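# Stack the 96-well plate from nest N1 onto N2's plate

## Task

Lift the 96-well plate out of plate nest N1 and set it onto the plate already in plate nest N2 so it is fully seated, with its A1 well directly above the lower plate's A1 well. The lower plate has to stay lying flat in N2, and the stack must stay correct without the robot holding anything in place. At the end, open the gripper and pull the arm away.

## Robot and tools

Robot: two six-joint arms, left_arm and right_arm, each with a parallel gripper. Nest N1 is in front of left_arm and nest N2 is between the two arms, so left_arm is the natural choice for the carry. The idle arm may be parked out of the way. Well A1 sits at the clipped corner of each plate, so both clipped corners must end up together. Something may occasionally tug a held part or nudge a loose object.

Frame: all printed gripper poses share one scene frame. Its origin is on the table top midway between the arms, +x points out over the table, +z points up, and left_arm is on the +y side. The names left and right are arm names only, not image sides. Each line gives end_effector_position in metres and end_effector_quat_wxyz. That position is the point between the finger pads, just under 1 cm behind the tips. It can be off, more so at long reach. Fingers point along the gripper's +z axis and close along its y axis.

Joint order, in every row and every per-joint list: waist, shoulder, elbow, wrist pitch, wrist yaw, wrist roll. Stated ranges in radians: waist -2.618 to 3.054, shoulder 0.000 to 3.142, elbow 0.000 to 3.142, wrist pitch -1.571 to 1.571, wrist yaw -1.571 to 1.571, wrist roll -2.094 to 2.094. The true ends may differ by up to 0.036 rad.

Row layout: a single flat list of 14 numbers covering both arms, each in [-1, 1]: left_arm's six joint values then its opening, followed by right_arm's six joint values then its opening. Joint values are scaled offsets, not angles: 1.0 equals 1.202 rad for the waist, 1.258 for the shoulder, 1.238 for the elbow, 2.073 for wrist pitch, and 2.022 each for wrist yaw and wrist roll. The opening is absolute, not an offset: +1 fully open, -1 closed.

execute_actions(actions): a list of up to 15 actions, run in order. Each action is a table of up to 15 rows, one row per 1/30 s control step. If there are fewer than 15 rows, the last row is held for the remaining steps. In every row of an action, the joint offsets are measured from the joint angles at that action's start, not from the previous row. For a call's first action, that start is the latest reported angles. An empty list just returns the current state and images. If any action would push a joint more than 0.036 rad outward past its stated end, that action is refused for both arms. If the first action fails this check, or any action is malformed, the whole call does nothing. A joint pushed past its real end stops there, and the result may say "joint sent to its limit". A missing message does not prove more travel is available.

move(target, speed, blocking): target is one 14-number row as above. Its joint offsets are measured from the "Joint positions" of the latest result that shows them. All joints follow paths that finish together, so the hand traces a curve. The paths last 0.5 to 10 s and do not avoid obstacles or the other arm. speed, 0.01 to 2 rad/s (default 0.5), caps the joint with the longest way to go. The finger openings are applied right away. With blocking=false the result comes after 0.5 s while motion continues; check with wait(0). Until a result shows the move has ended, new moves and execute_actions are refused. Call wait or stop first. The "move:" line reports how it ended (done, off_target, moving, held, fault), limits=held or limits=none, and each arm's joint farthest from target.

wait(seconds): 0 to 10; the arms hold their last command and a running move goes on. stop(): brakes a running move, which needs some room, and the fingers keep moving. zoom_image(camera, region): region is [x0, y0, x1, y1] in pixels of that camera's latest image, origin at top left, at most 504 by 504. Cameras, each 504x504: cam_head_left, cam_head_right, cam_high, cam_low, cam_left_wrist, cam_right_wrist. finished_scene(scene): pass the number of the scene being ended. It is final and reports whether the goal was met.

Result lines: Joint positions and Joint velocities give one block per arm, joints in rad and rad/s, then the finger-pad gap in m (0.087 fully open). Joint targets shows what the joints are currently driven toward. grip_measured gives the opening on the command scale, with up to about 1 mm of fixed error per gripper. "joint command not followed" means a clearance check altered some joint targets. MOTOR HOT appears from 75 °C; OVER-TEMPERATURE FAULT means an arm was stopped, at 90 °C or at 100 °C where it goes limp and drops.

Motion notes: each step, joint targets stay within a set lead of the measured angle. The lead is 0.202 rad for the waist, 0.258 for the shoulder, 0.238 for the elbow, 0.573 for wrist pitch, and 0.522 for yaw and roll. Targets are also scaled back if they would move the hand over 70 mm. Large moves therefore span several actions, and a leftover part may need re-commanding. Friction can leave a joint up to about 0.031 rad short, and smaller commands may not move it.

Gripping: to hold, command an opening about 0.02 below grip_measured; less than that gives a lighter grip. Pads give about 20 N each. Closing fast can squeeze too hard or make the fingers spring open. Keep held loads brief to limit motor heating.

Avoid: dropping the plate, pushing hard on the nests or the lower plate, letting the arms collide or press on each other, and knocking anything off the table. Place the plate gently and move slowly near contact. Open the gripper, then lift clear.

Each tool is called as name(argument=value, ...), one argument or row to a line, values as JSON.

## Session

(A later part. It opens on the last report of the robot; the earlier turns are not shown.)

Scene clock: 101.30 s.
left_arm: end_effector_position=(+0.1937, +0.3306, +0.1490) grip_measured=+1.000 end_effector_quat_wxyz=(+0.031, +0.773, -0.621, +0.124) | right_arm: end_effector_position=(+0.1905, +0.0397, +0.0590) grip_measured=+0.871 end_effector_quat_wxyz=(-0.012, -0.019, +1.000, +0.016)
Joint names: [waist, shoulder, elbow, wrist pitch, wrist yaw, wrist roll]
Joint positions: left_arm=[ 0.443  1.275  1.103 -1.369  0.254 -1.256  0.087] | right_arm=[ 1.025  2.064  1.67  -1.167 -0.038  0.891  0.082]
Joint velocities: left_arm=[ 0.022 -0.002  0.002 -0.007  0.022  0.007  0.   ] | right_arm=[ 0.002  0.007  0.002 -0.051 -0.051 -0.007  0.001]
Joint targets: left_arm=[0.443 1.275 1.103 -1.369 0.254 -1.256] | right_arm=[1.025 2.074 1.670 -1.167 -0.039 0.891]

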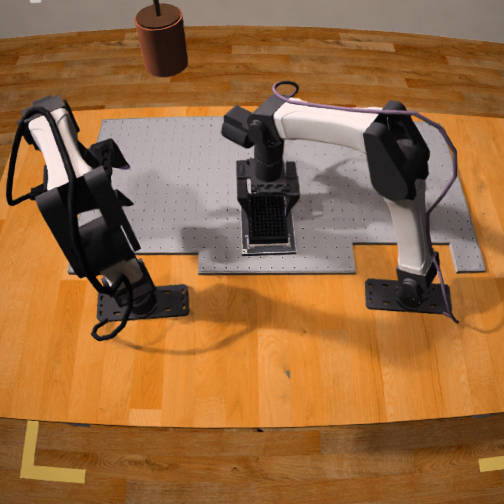

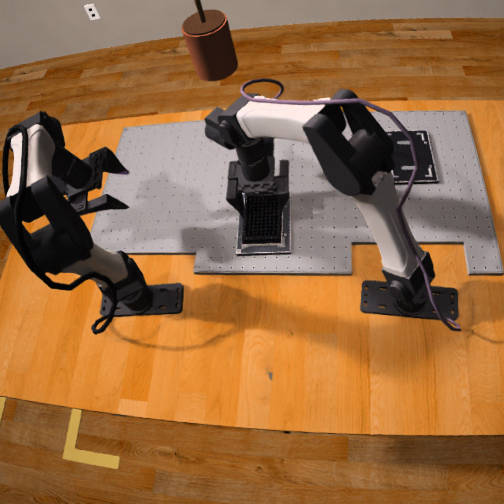

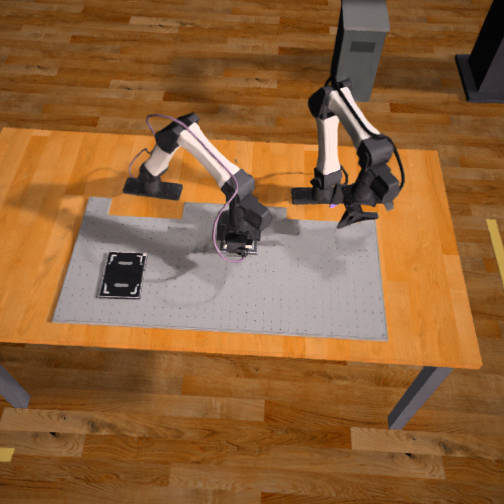

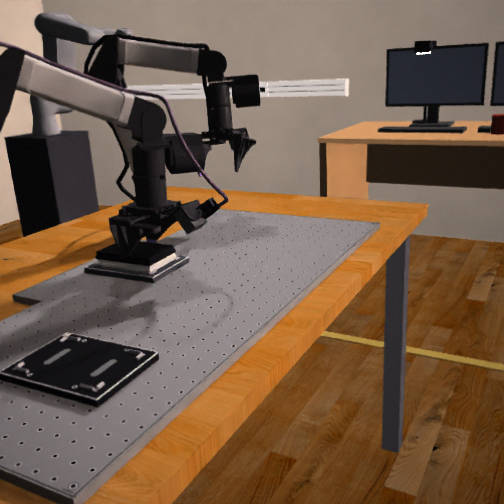

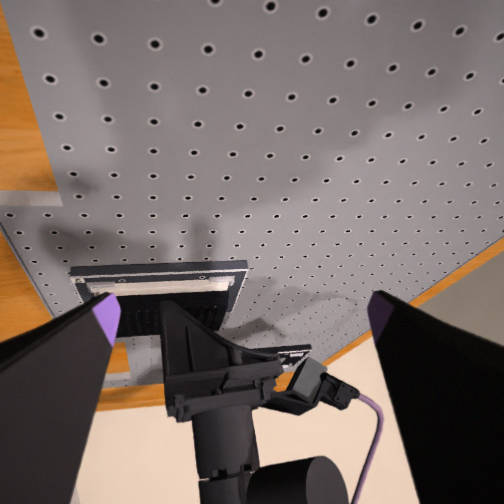

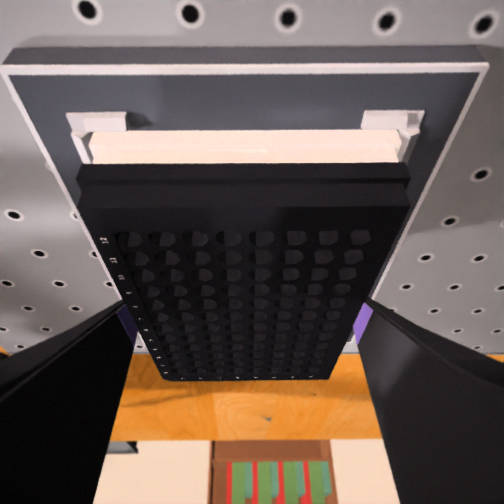

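The far end dropped in. Release and lift.

execute_actions(
  actions=[
    [[0,0,0,0,0,0,1,0,0,0,0,0,0,0.86],[0,0,0,0,0,0,1,0,0,0,0,0,0,0.87],[0,0,0,0,0,0,1,0,0,0,0,0,0,0.88],[0,0,0,0,0,0,1,0,0,0,0,0,0,0.9],[0,0,0,0,0,0,1,0,0,0,0,0,0,0.94],[0,0,0,0,0,0,1,0,0,0,0,0,0,1]],
  ],
)

move(
  target=[0,0,0,0,0,0,1,0,-0.12,0,0,0,0,1],
  speed=0.3,
)

move(
  target=[0,0,0,0,0,0,1,-0.6,-0.3,-0.15,0,0,0,1],
  speed=1.0,
)

zoom_image(
  camera="cam_head_left",
  region=[230,185,305,262],
)

zoom_image(
  camera="cam_low",
  region=[80,220,200,290],
)

zoom_image(
  camera="cam_left_wrist",
  region=[60,250,260,350],
)

Scene clock: 107.37 s.
left_arm: end_effector_position=(+0.1937, +0.3306, +0.1490) grip_measured=+1.000 end_effector_quat_wxyz=(+0.031, +0.773, -0.621, +0.124) | right_arm: end_effector_position=(+0.1905, +0.0397, +0.0590) grip_measured=+1.000 end_effector_quat_wxyz=(-0.012, -0.019, +1.000, +0.016)
Joint names: [waist, shoulder, elbow, wrist pitch, wrist yaw, wrist roll]
Joint positions: left_arm=[ 0.443  1.275  1.103 -1.369  0.254 -1.256  0.087] | right_arm=[ 1.025  2.064  1.67  -1.167 -0.038  0.891  0.087]
Joint velocities: left_arm=[-0.002 -0.002 -0.007  0.066  0.037 -0.051  0.   ] | right_arm=[ 0.002  0.007  0.012 -0.051 -0.022 -0.051  0.   ]
Joint targets: left_arm=[0.443 1.275 1.103 -1.369 0.254 -1.256] | right_arm=[1.025 2.064 1.670 -1.167 -0.038 0.891]

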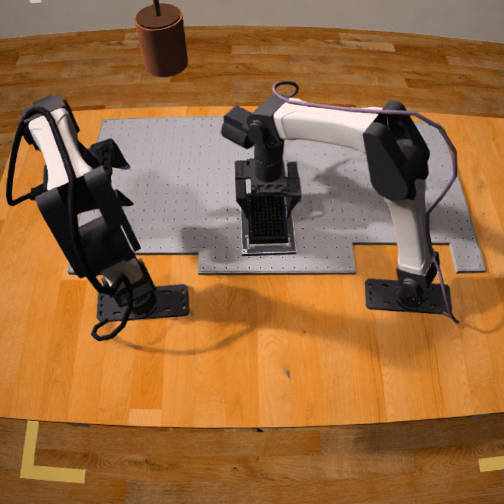

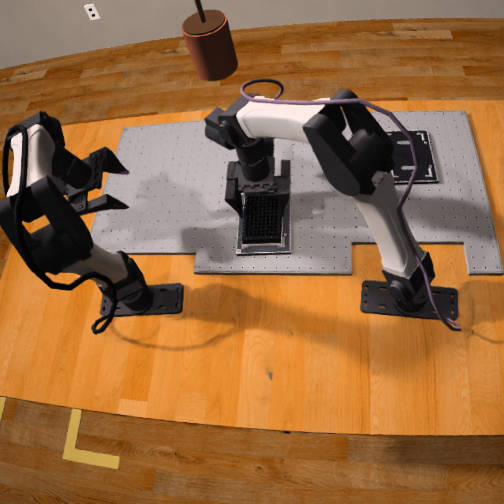

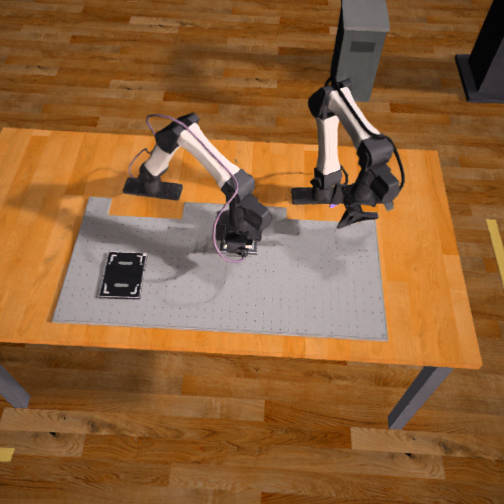

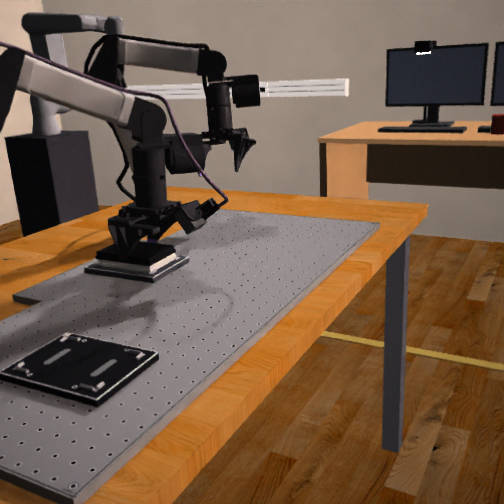

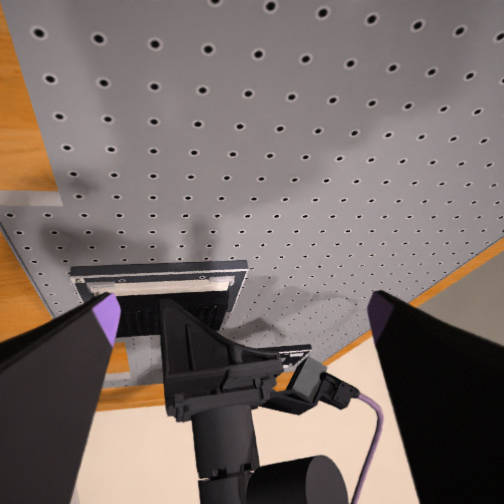

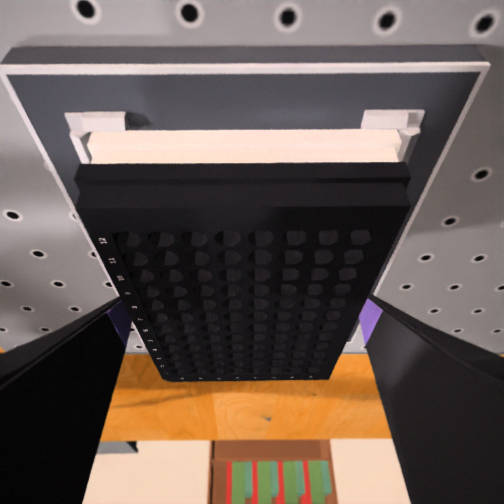

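Scene clock: 108.23 s.
left_arm: end_effector_position=(+0.1937, +0.3306, +0.1490) grip_measured=+1.000 end_effector_quat_wxyz=(+0.031, +0.773, -0.621, +0.124) | right_arm: end_effector_position=(+0.1930, +0.0431, +0.1086) grip_measured=+1.000 end_effector_quat_wxyz=(+0.031, -0.020, +0.997, +0.071)
Joint names: [waist, shoulder, elbow, wrist pitch, wrist yaw, wrist roll]
Joint positions: left_arm=[ 0.443  1.275  1.103 -1.369  0.254 -1.256  0.087] | right_arm=[ 1.025  1.924  1.67  -1.167 -0.038  0.891  0.087]
Joint velocities: left_arm=[-0.007  0.002 -0.002 -0.022 -0.007 -0.022  0.   ] | right_arm=[-0.007 -0.002  0.007 -0.007 -0.022 -0.007  0.   ]
Joint targets: left_arm=[0.443 1.275 1.103 -1.369 0.254 -1.256] | right_arm=[1.025 1.913 1.670 -1.167 -0.038 0.891]
move: done; limits=none; left_arm: farthest joint: the waist, 0.000 radians from its target (0.000 radians at the start); right_arm: farthest joint: the shoulder, 0.011 radians from its target (0.151 radians at the start)

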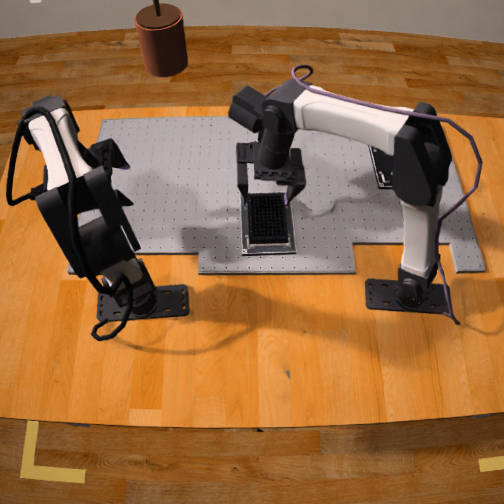

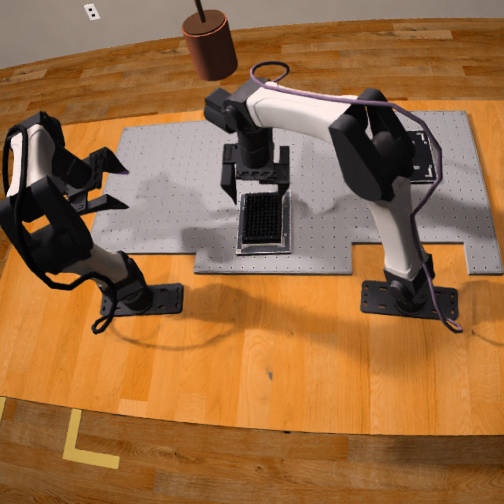

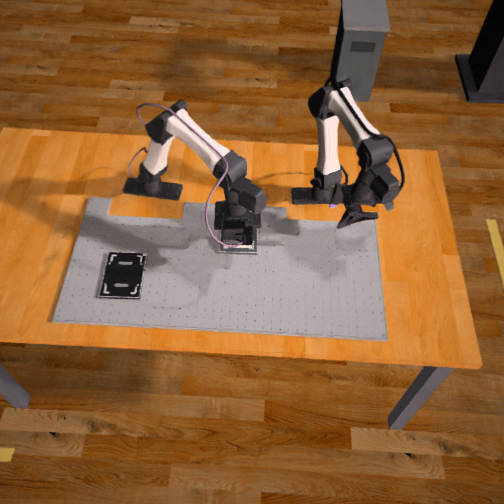

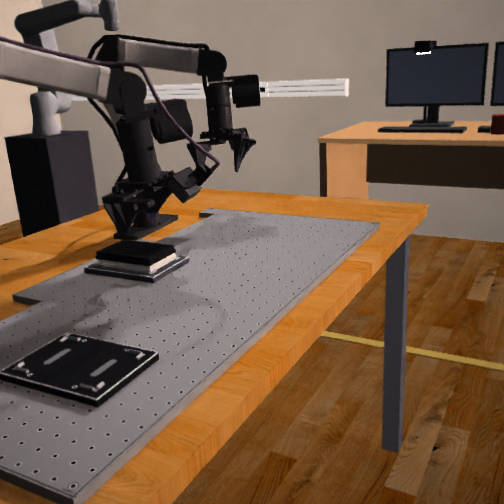

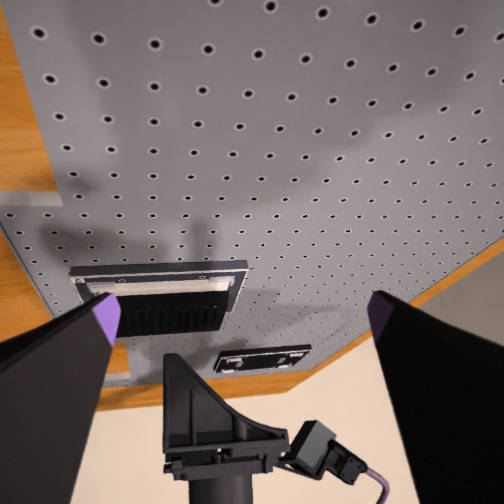

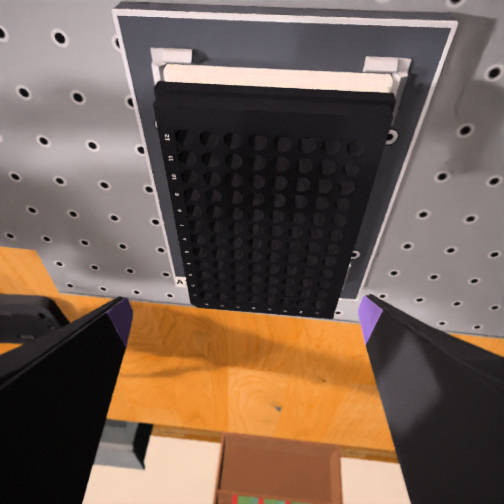

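Scene clock: 109.57 s.
left_arm: end_effector_position=(+0.1937, +0.3306, +0.1490) grip_measured=+1.000 end_effector_quat_wxyz=(+0.031, +0.773, -0.621, +0.124) | right_arm: end_effector_position=(+0.3098, -0.1733, +0.1824) grip_measured=+1.000 end_effector_quat_wxyz=(+0.139, +0.324, +0.929, +0.108)
Joint names: [waist, shoulder, elbow, wrist pitch, wrist yaw, wrist roll]
Joint positions: left_arm=[ 0.443  1.275  1.103 -1.369  0.254 -1.256  0.087] | right_arm=[ 0.309  1.559  1.506 -1.166 -0.04   0.891  0.087]
Joint velocities: left_arm=[-0.007  0.002 -0.017 -0.022 -0.022 -0.051  0.   ] | right_arm=[-0.002  0.002 -0.012 -0.022  0.037  0.066  0.   ]
Joint targets: left_arm=[0.443 1.275 1.103 -1.369 0.254 -1.256] | right_arm=[0.303 1.546 1.485 -1.167 -0.038 0.891]
move: off_target (right_arm); limits=none; left_arm: farthest joint: the waist, 0.000 radians from its target (0.000 radians at the start); right_arm: farthest joint: the elbow, 0.021 radians from its target (0.186 radians at the start)

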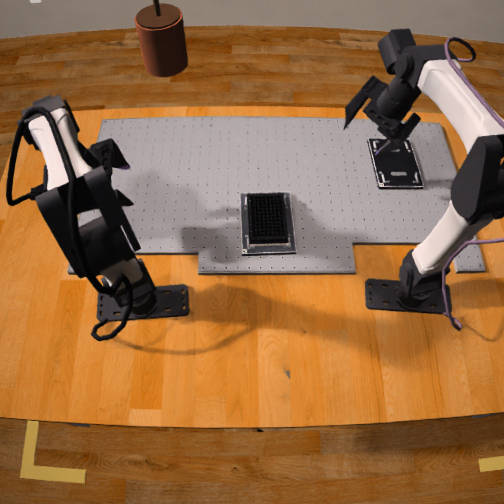

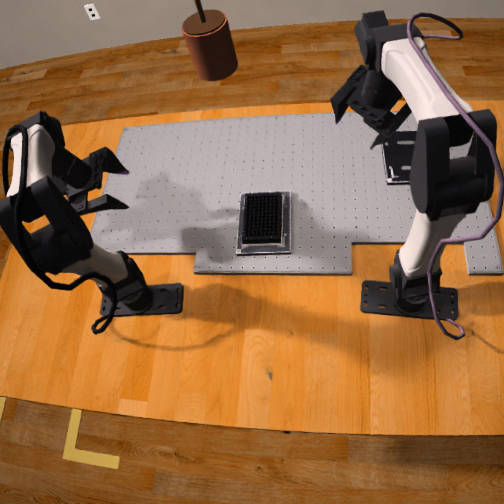

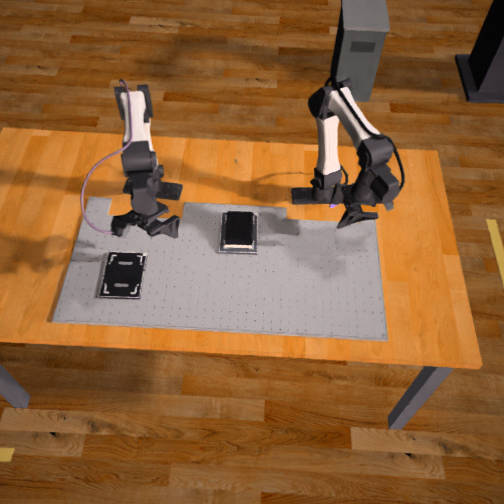

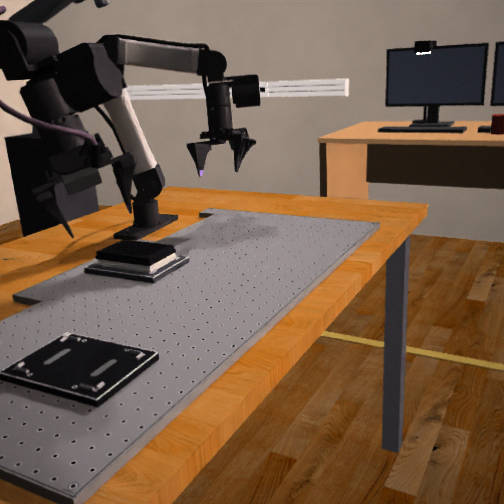

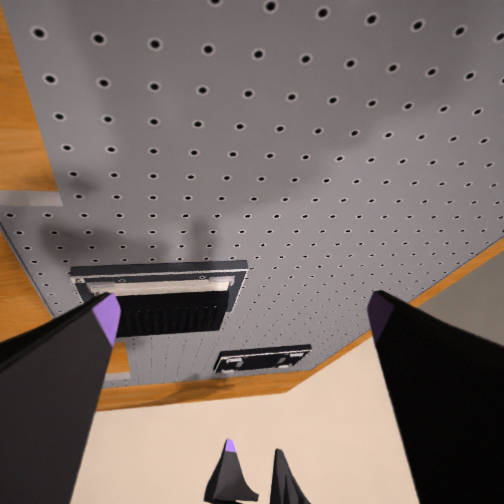

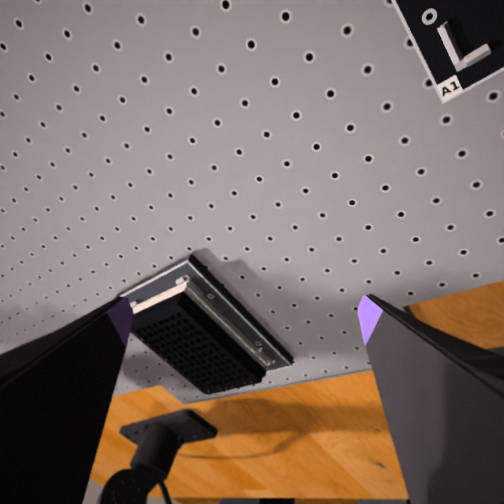

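Region (230, 185, 305, 262) of cam_head_left's 504x504 image, scaled by 6.545, with more detail than that image has; it fills the left 491 columns of this view, and the rest is white.

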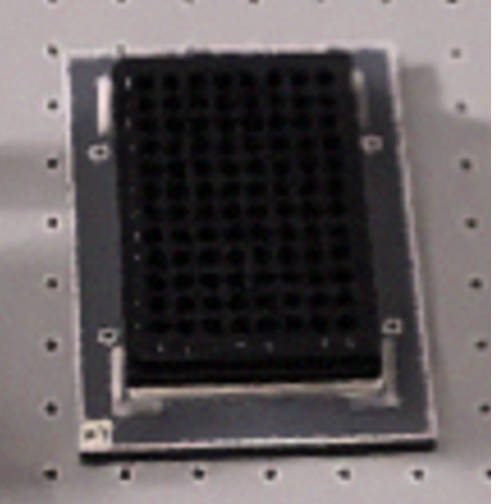

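Region (80, 220, 200, 290) of cam_low's 504x504 image, scaled by 4.200, with more detail than that image has; it fills the top 294 rows of this view, and the rest is white.

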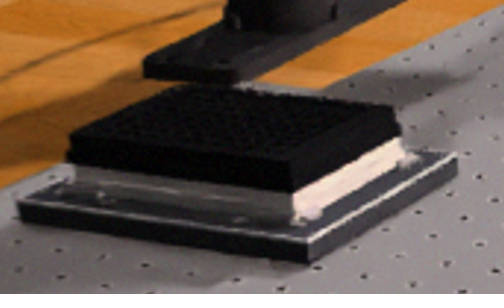

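Region (60, 250, 260, 350) of cam_left_wrist's 504x504 image, scaled by 2.520, with more detail than that image has.

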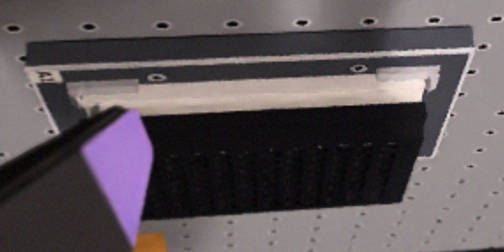

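execute_actions(
  actions=[],
)

Scene clock: 117.10 s.
left_arm: end_effector_position=(+0.1937, +0.3306, +0.1490) grip_measured=+1.000 end_effector_quat_wxyz=(+0.031, +0.773, -0.621, +0.124) | right_arm: end_effector_position=(+0.3098, -0.1733, +0.1824) grip_measured=+1.000 end_effector_quat_wxyz=(+0.139, +0.324, +0.929, +0.108)
Joint names: [waist, shoulder, elbow, wrist pitch, wrist yaw, wrist roll]
Joint positions: left_arm=[ 0.443  1.275  1.103 -1.369  0.254 -1.256  0.087] | right_arm=[ 0.309  1.559  1.506 -1.166 -0.04   0.891  0.087]
Joint velocities: left_arm=[-0.007 -0.012 -0.007 -0.022  0.022 -0.007  0.   ] | right_arm=[ 0.002 -0.017 -0.002  0.022  0.007 -0.022  0.   ]
Joint targets: left_arm=[0.443 1.275 1.103 -1.369 0.254 -1.256] | right_arm=[0.303 1.546 1.485 -1.167 -0.038 0.891]

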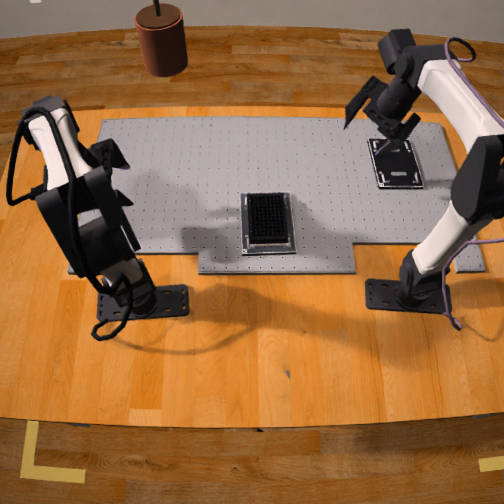

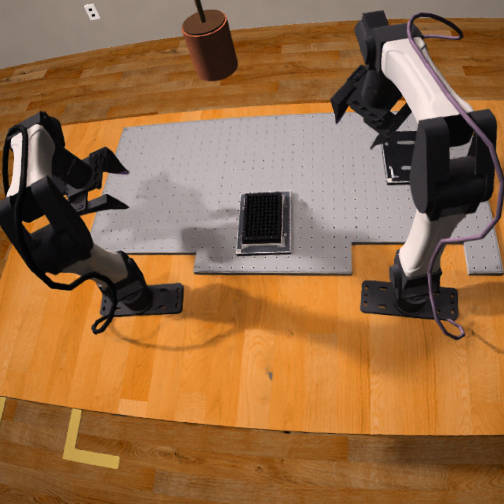

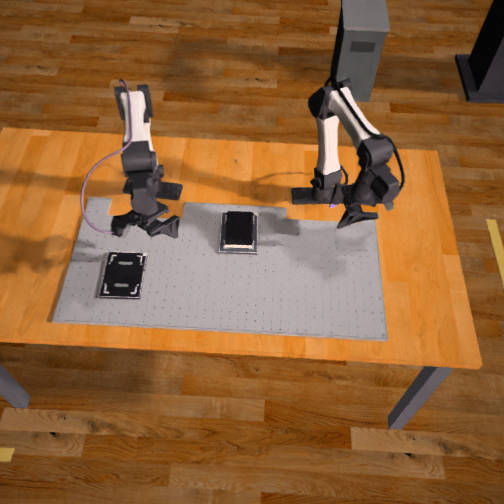

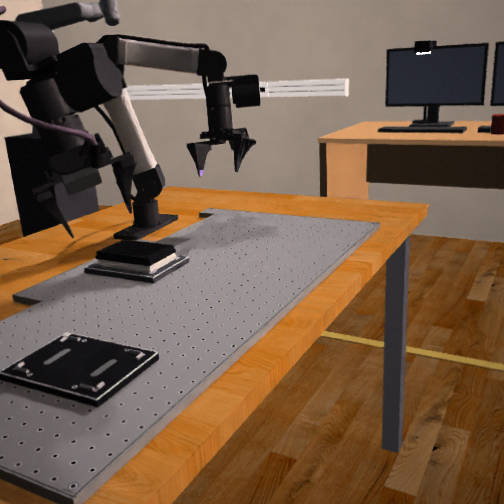

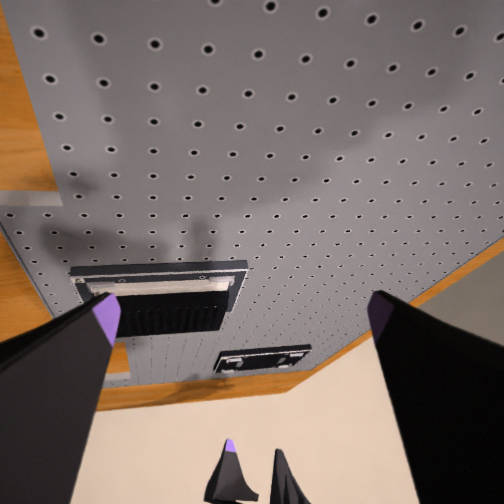

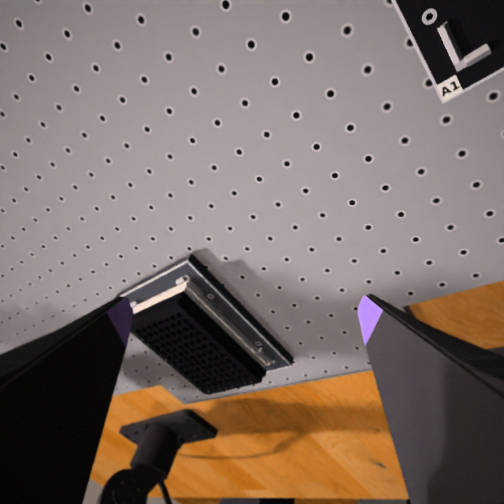

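finished_scene(
  scene=2,
)

The scene is finished: the task was done.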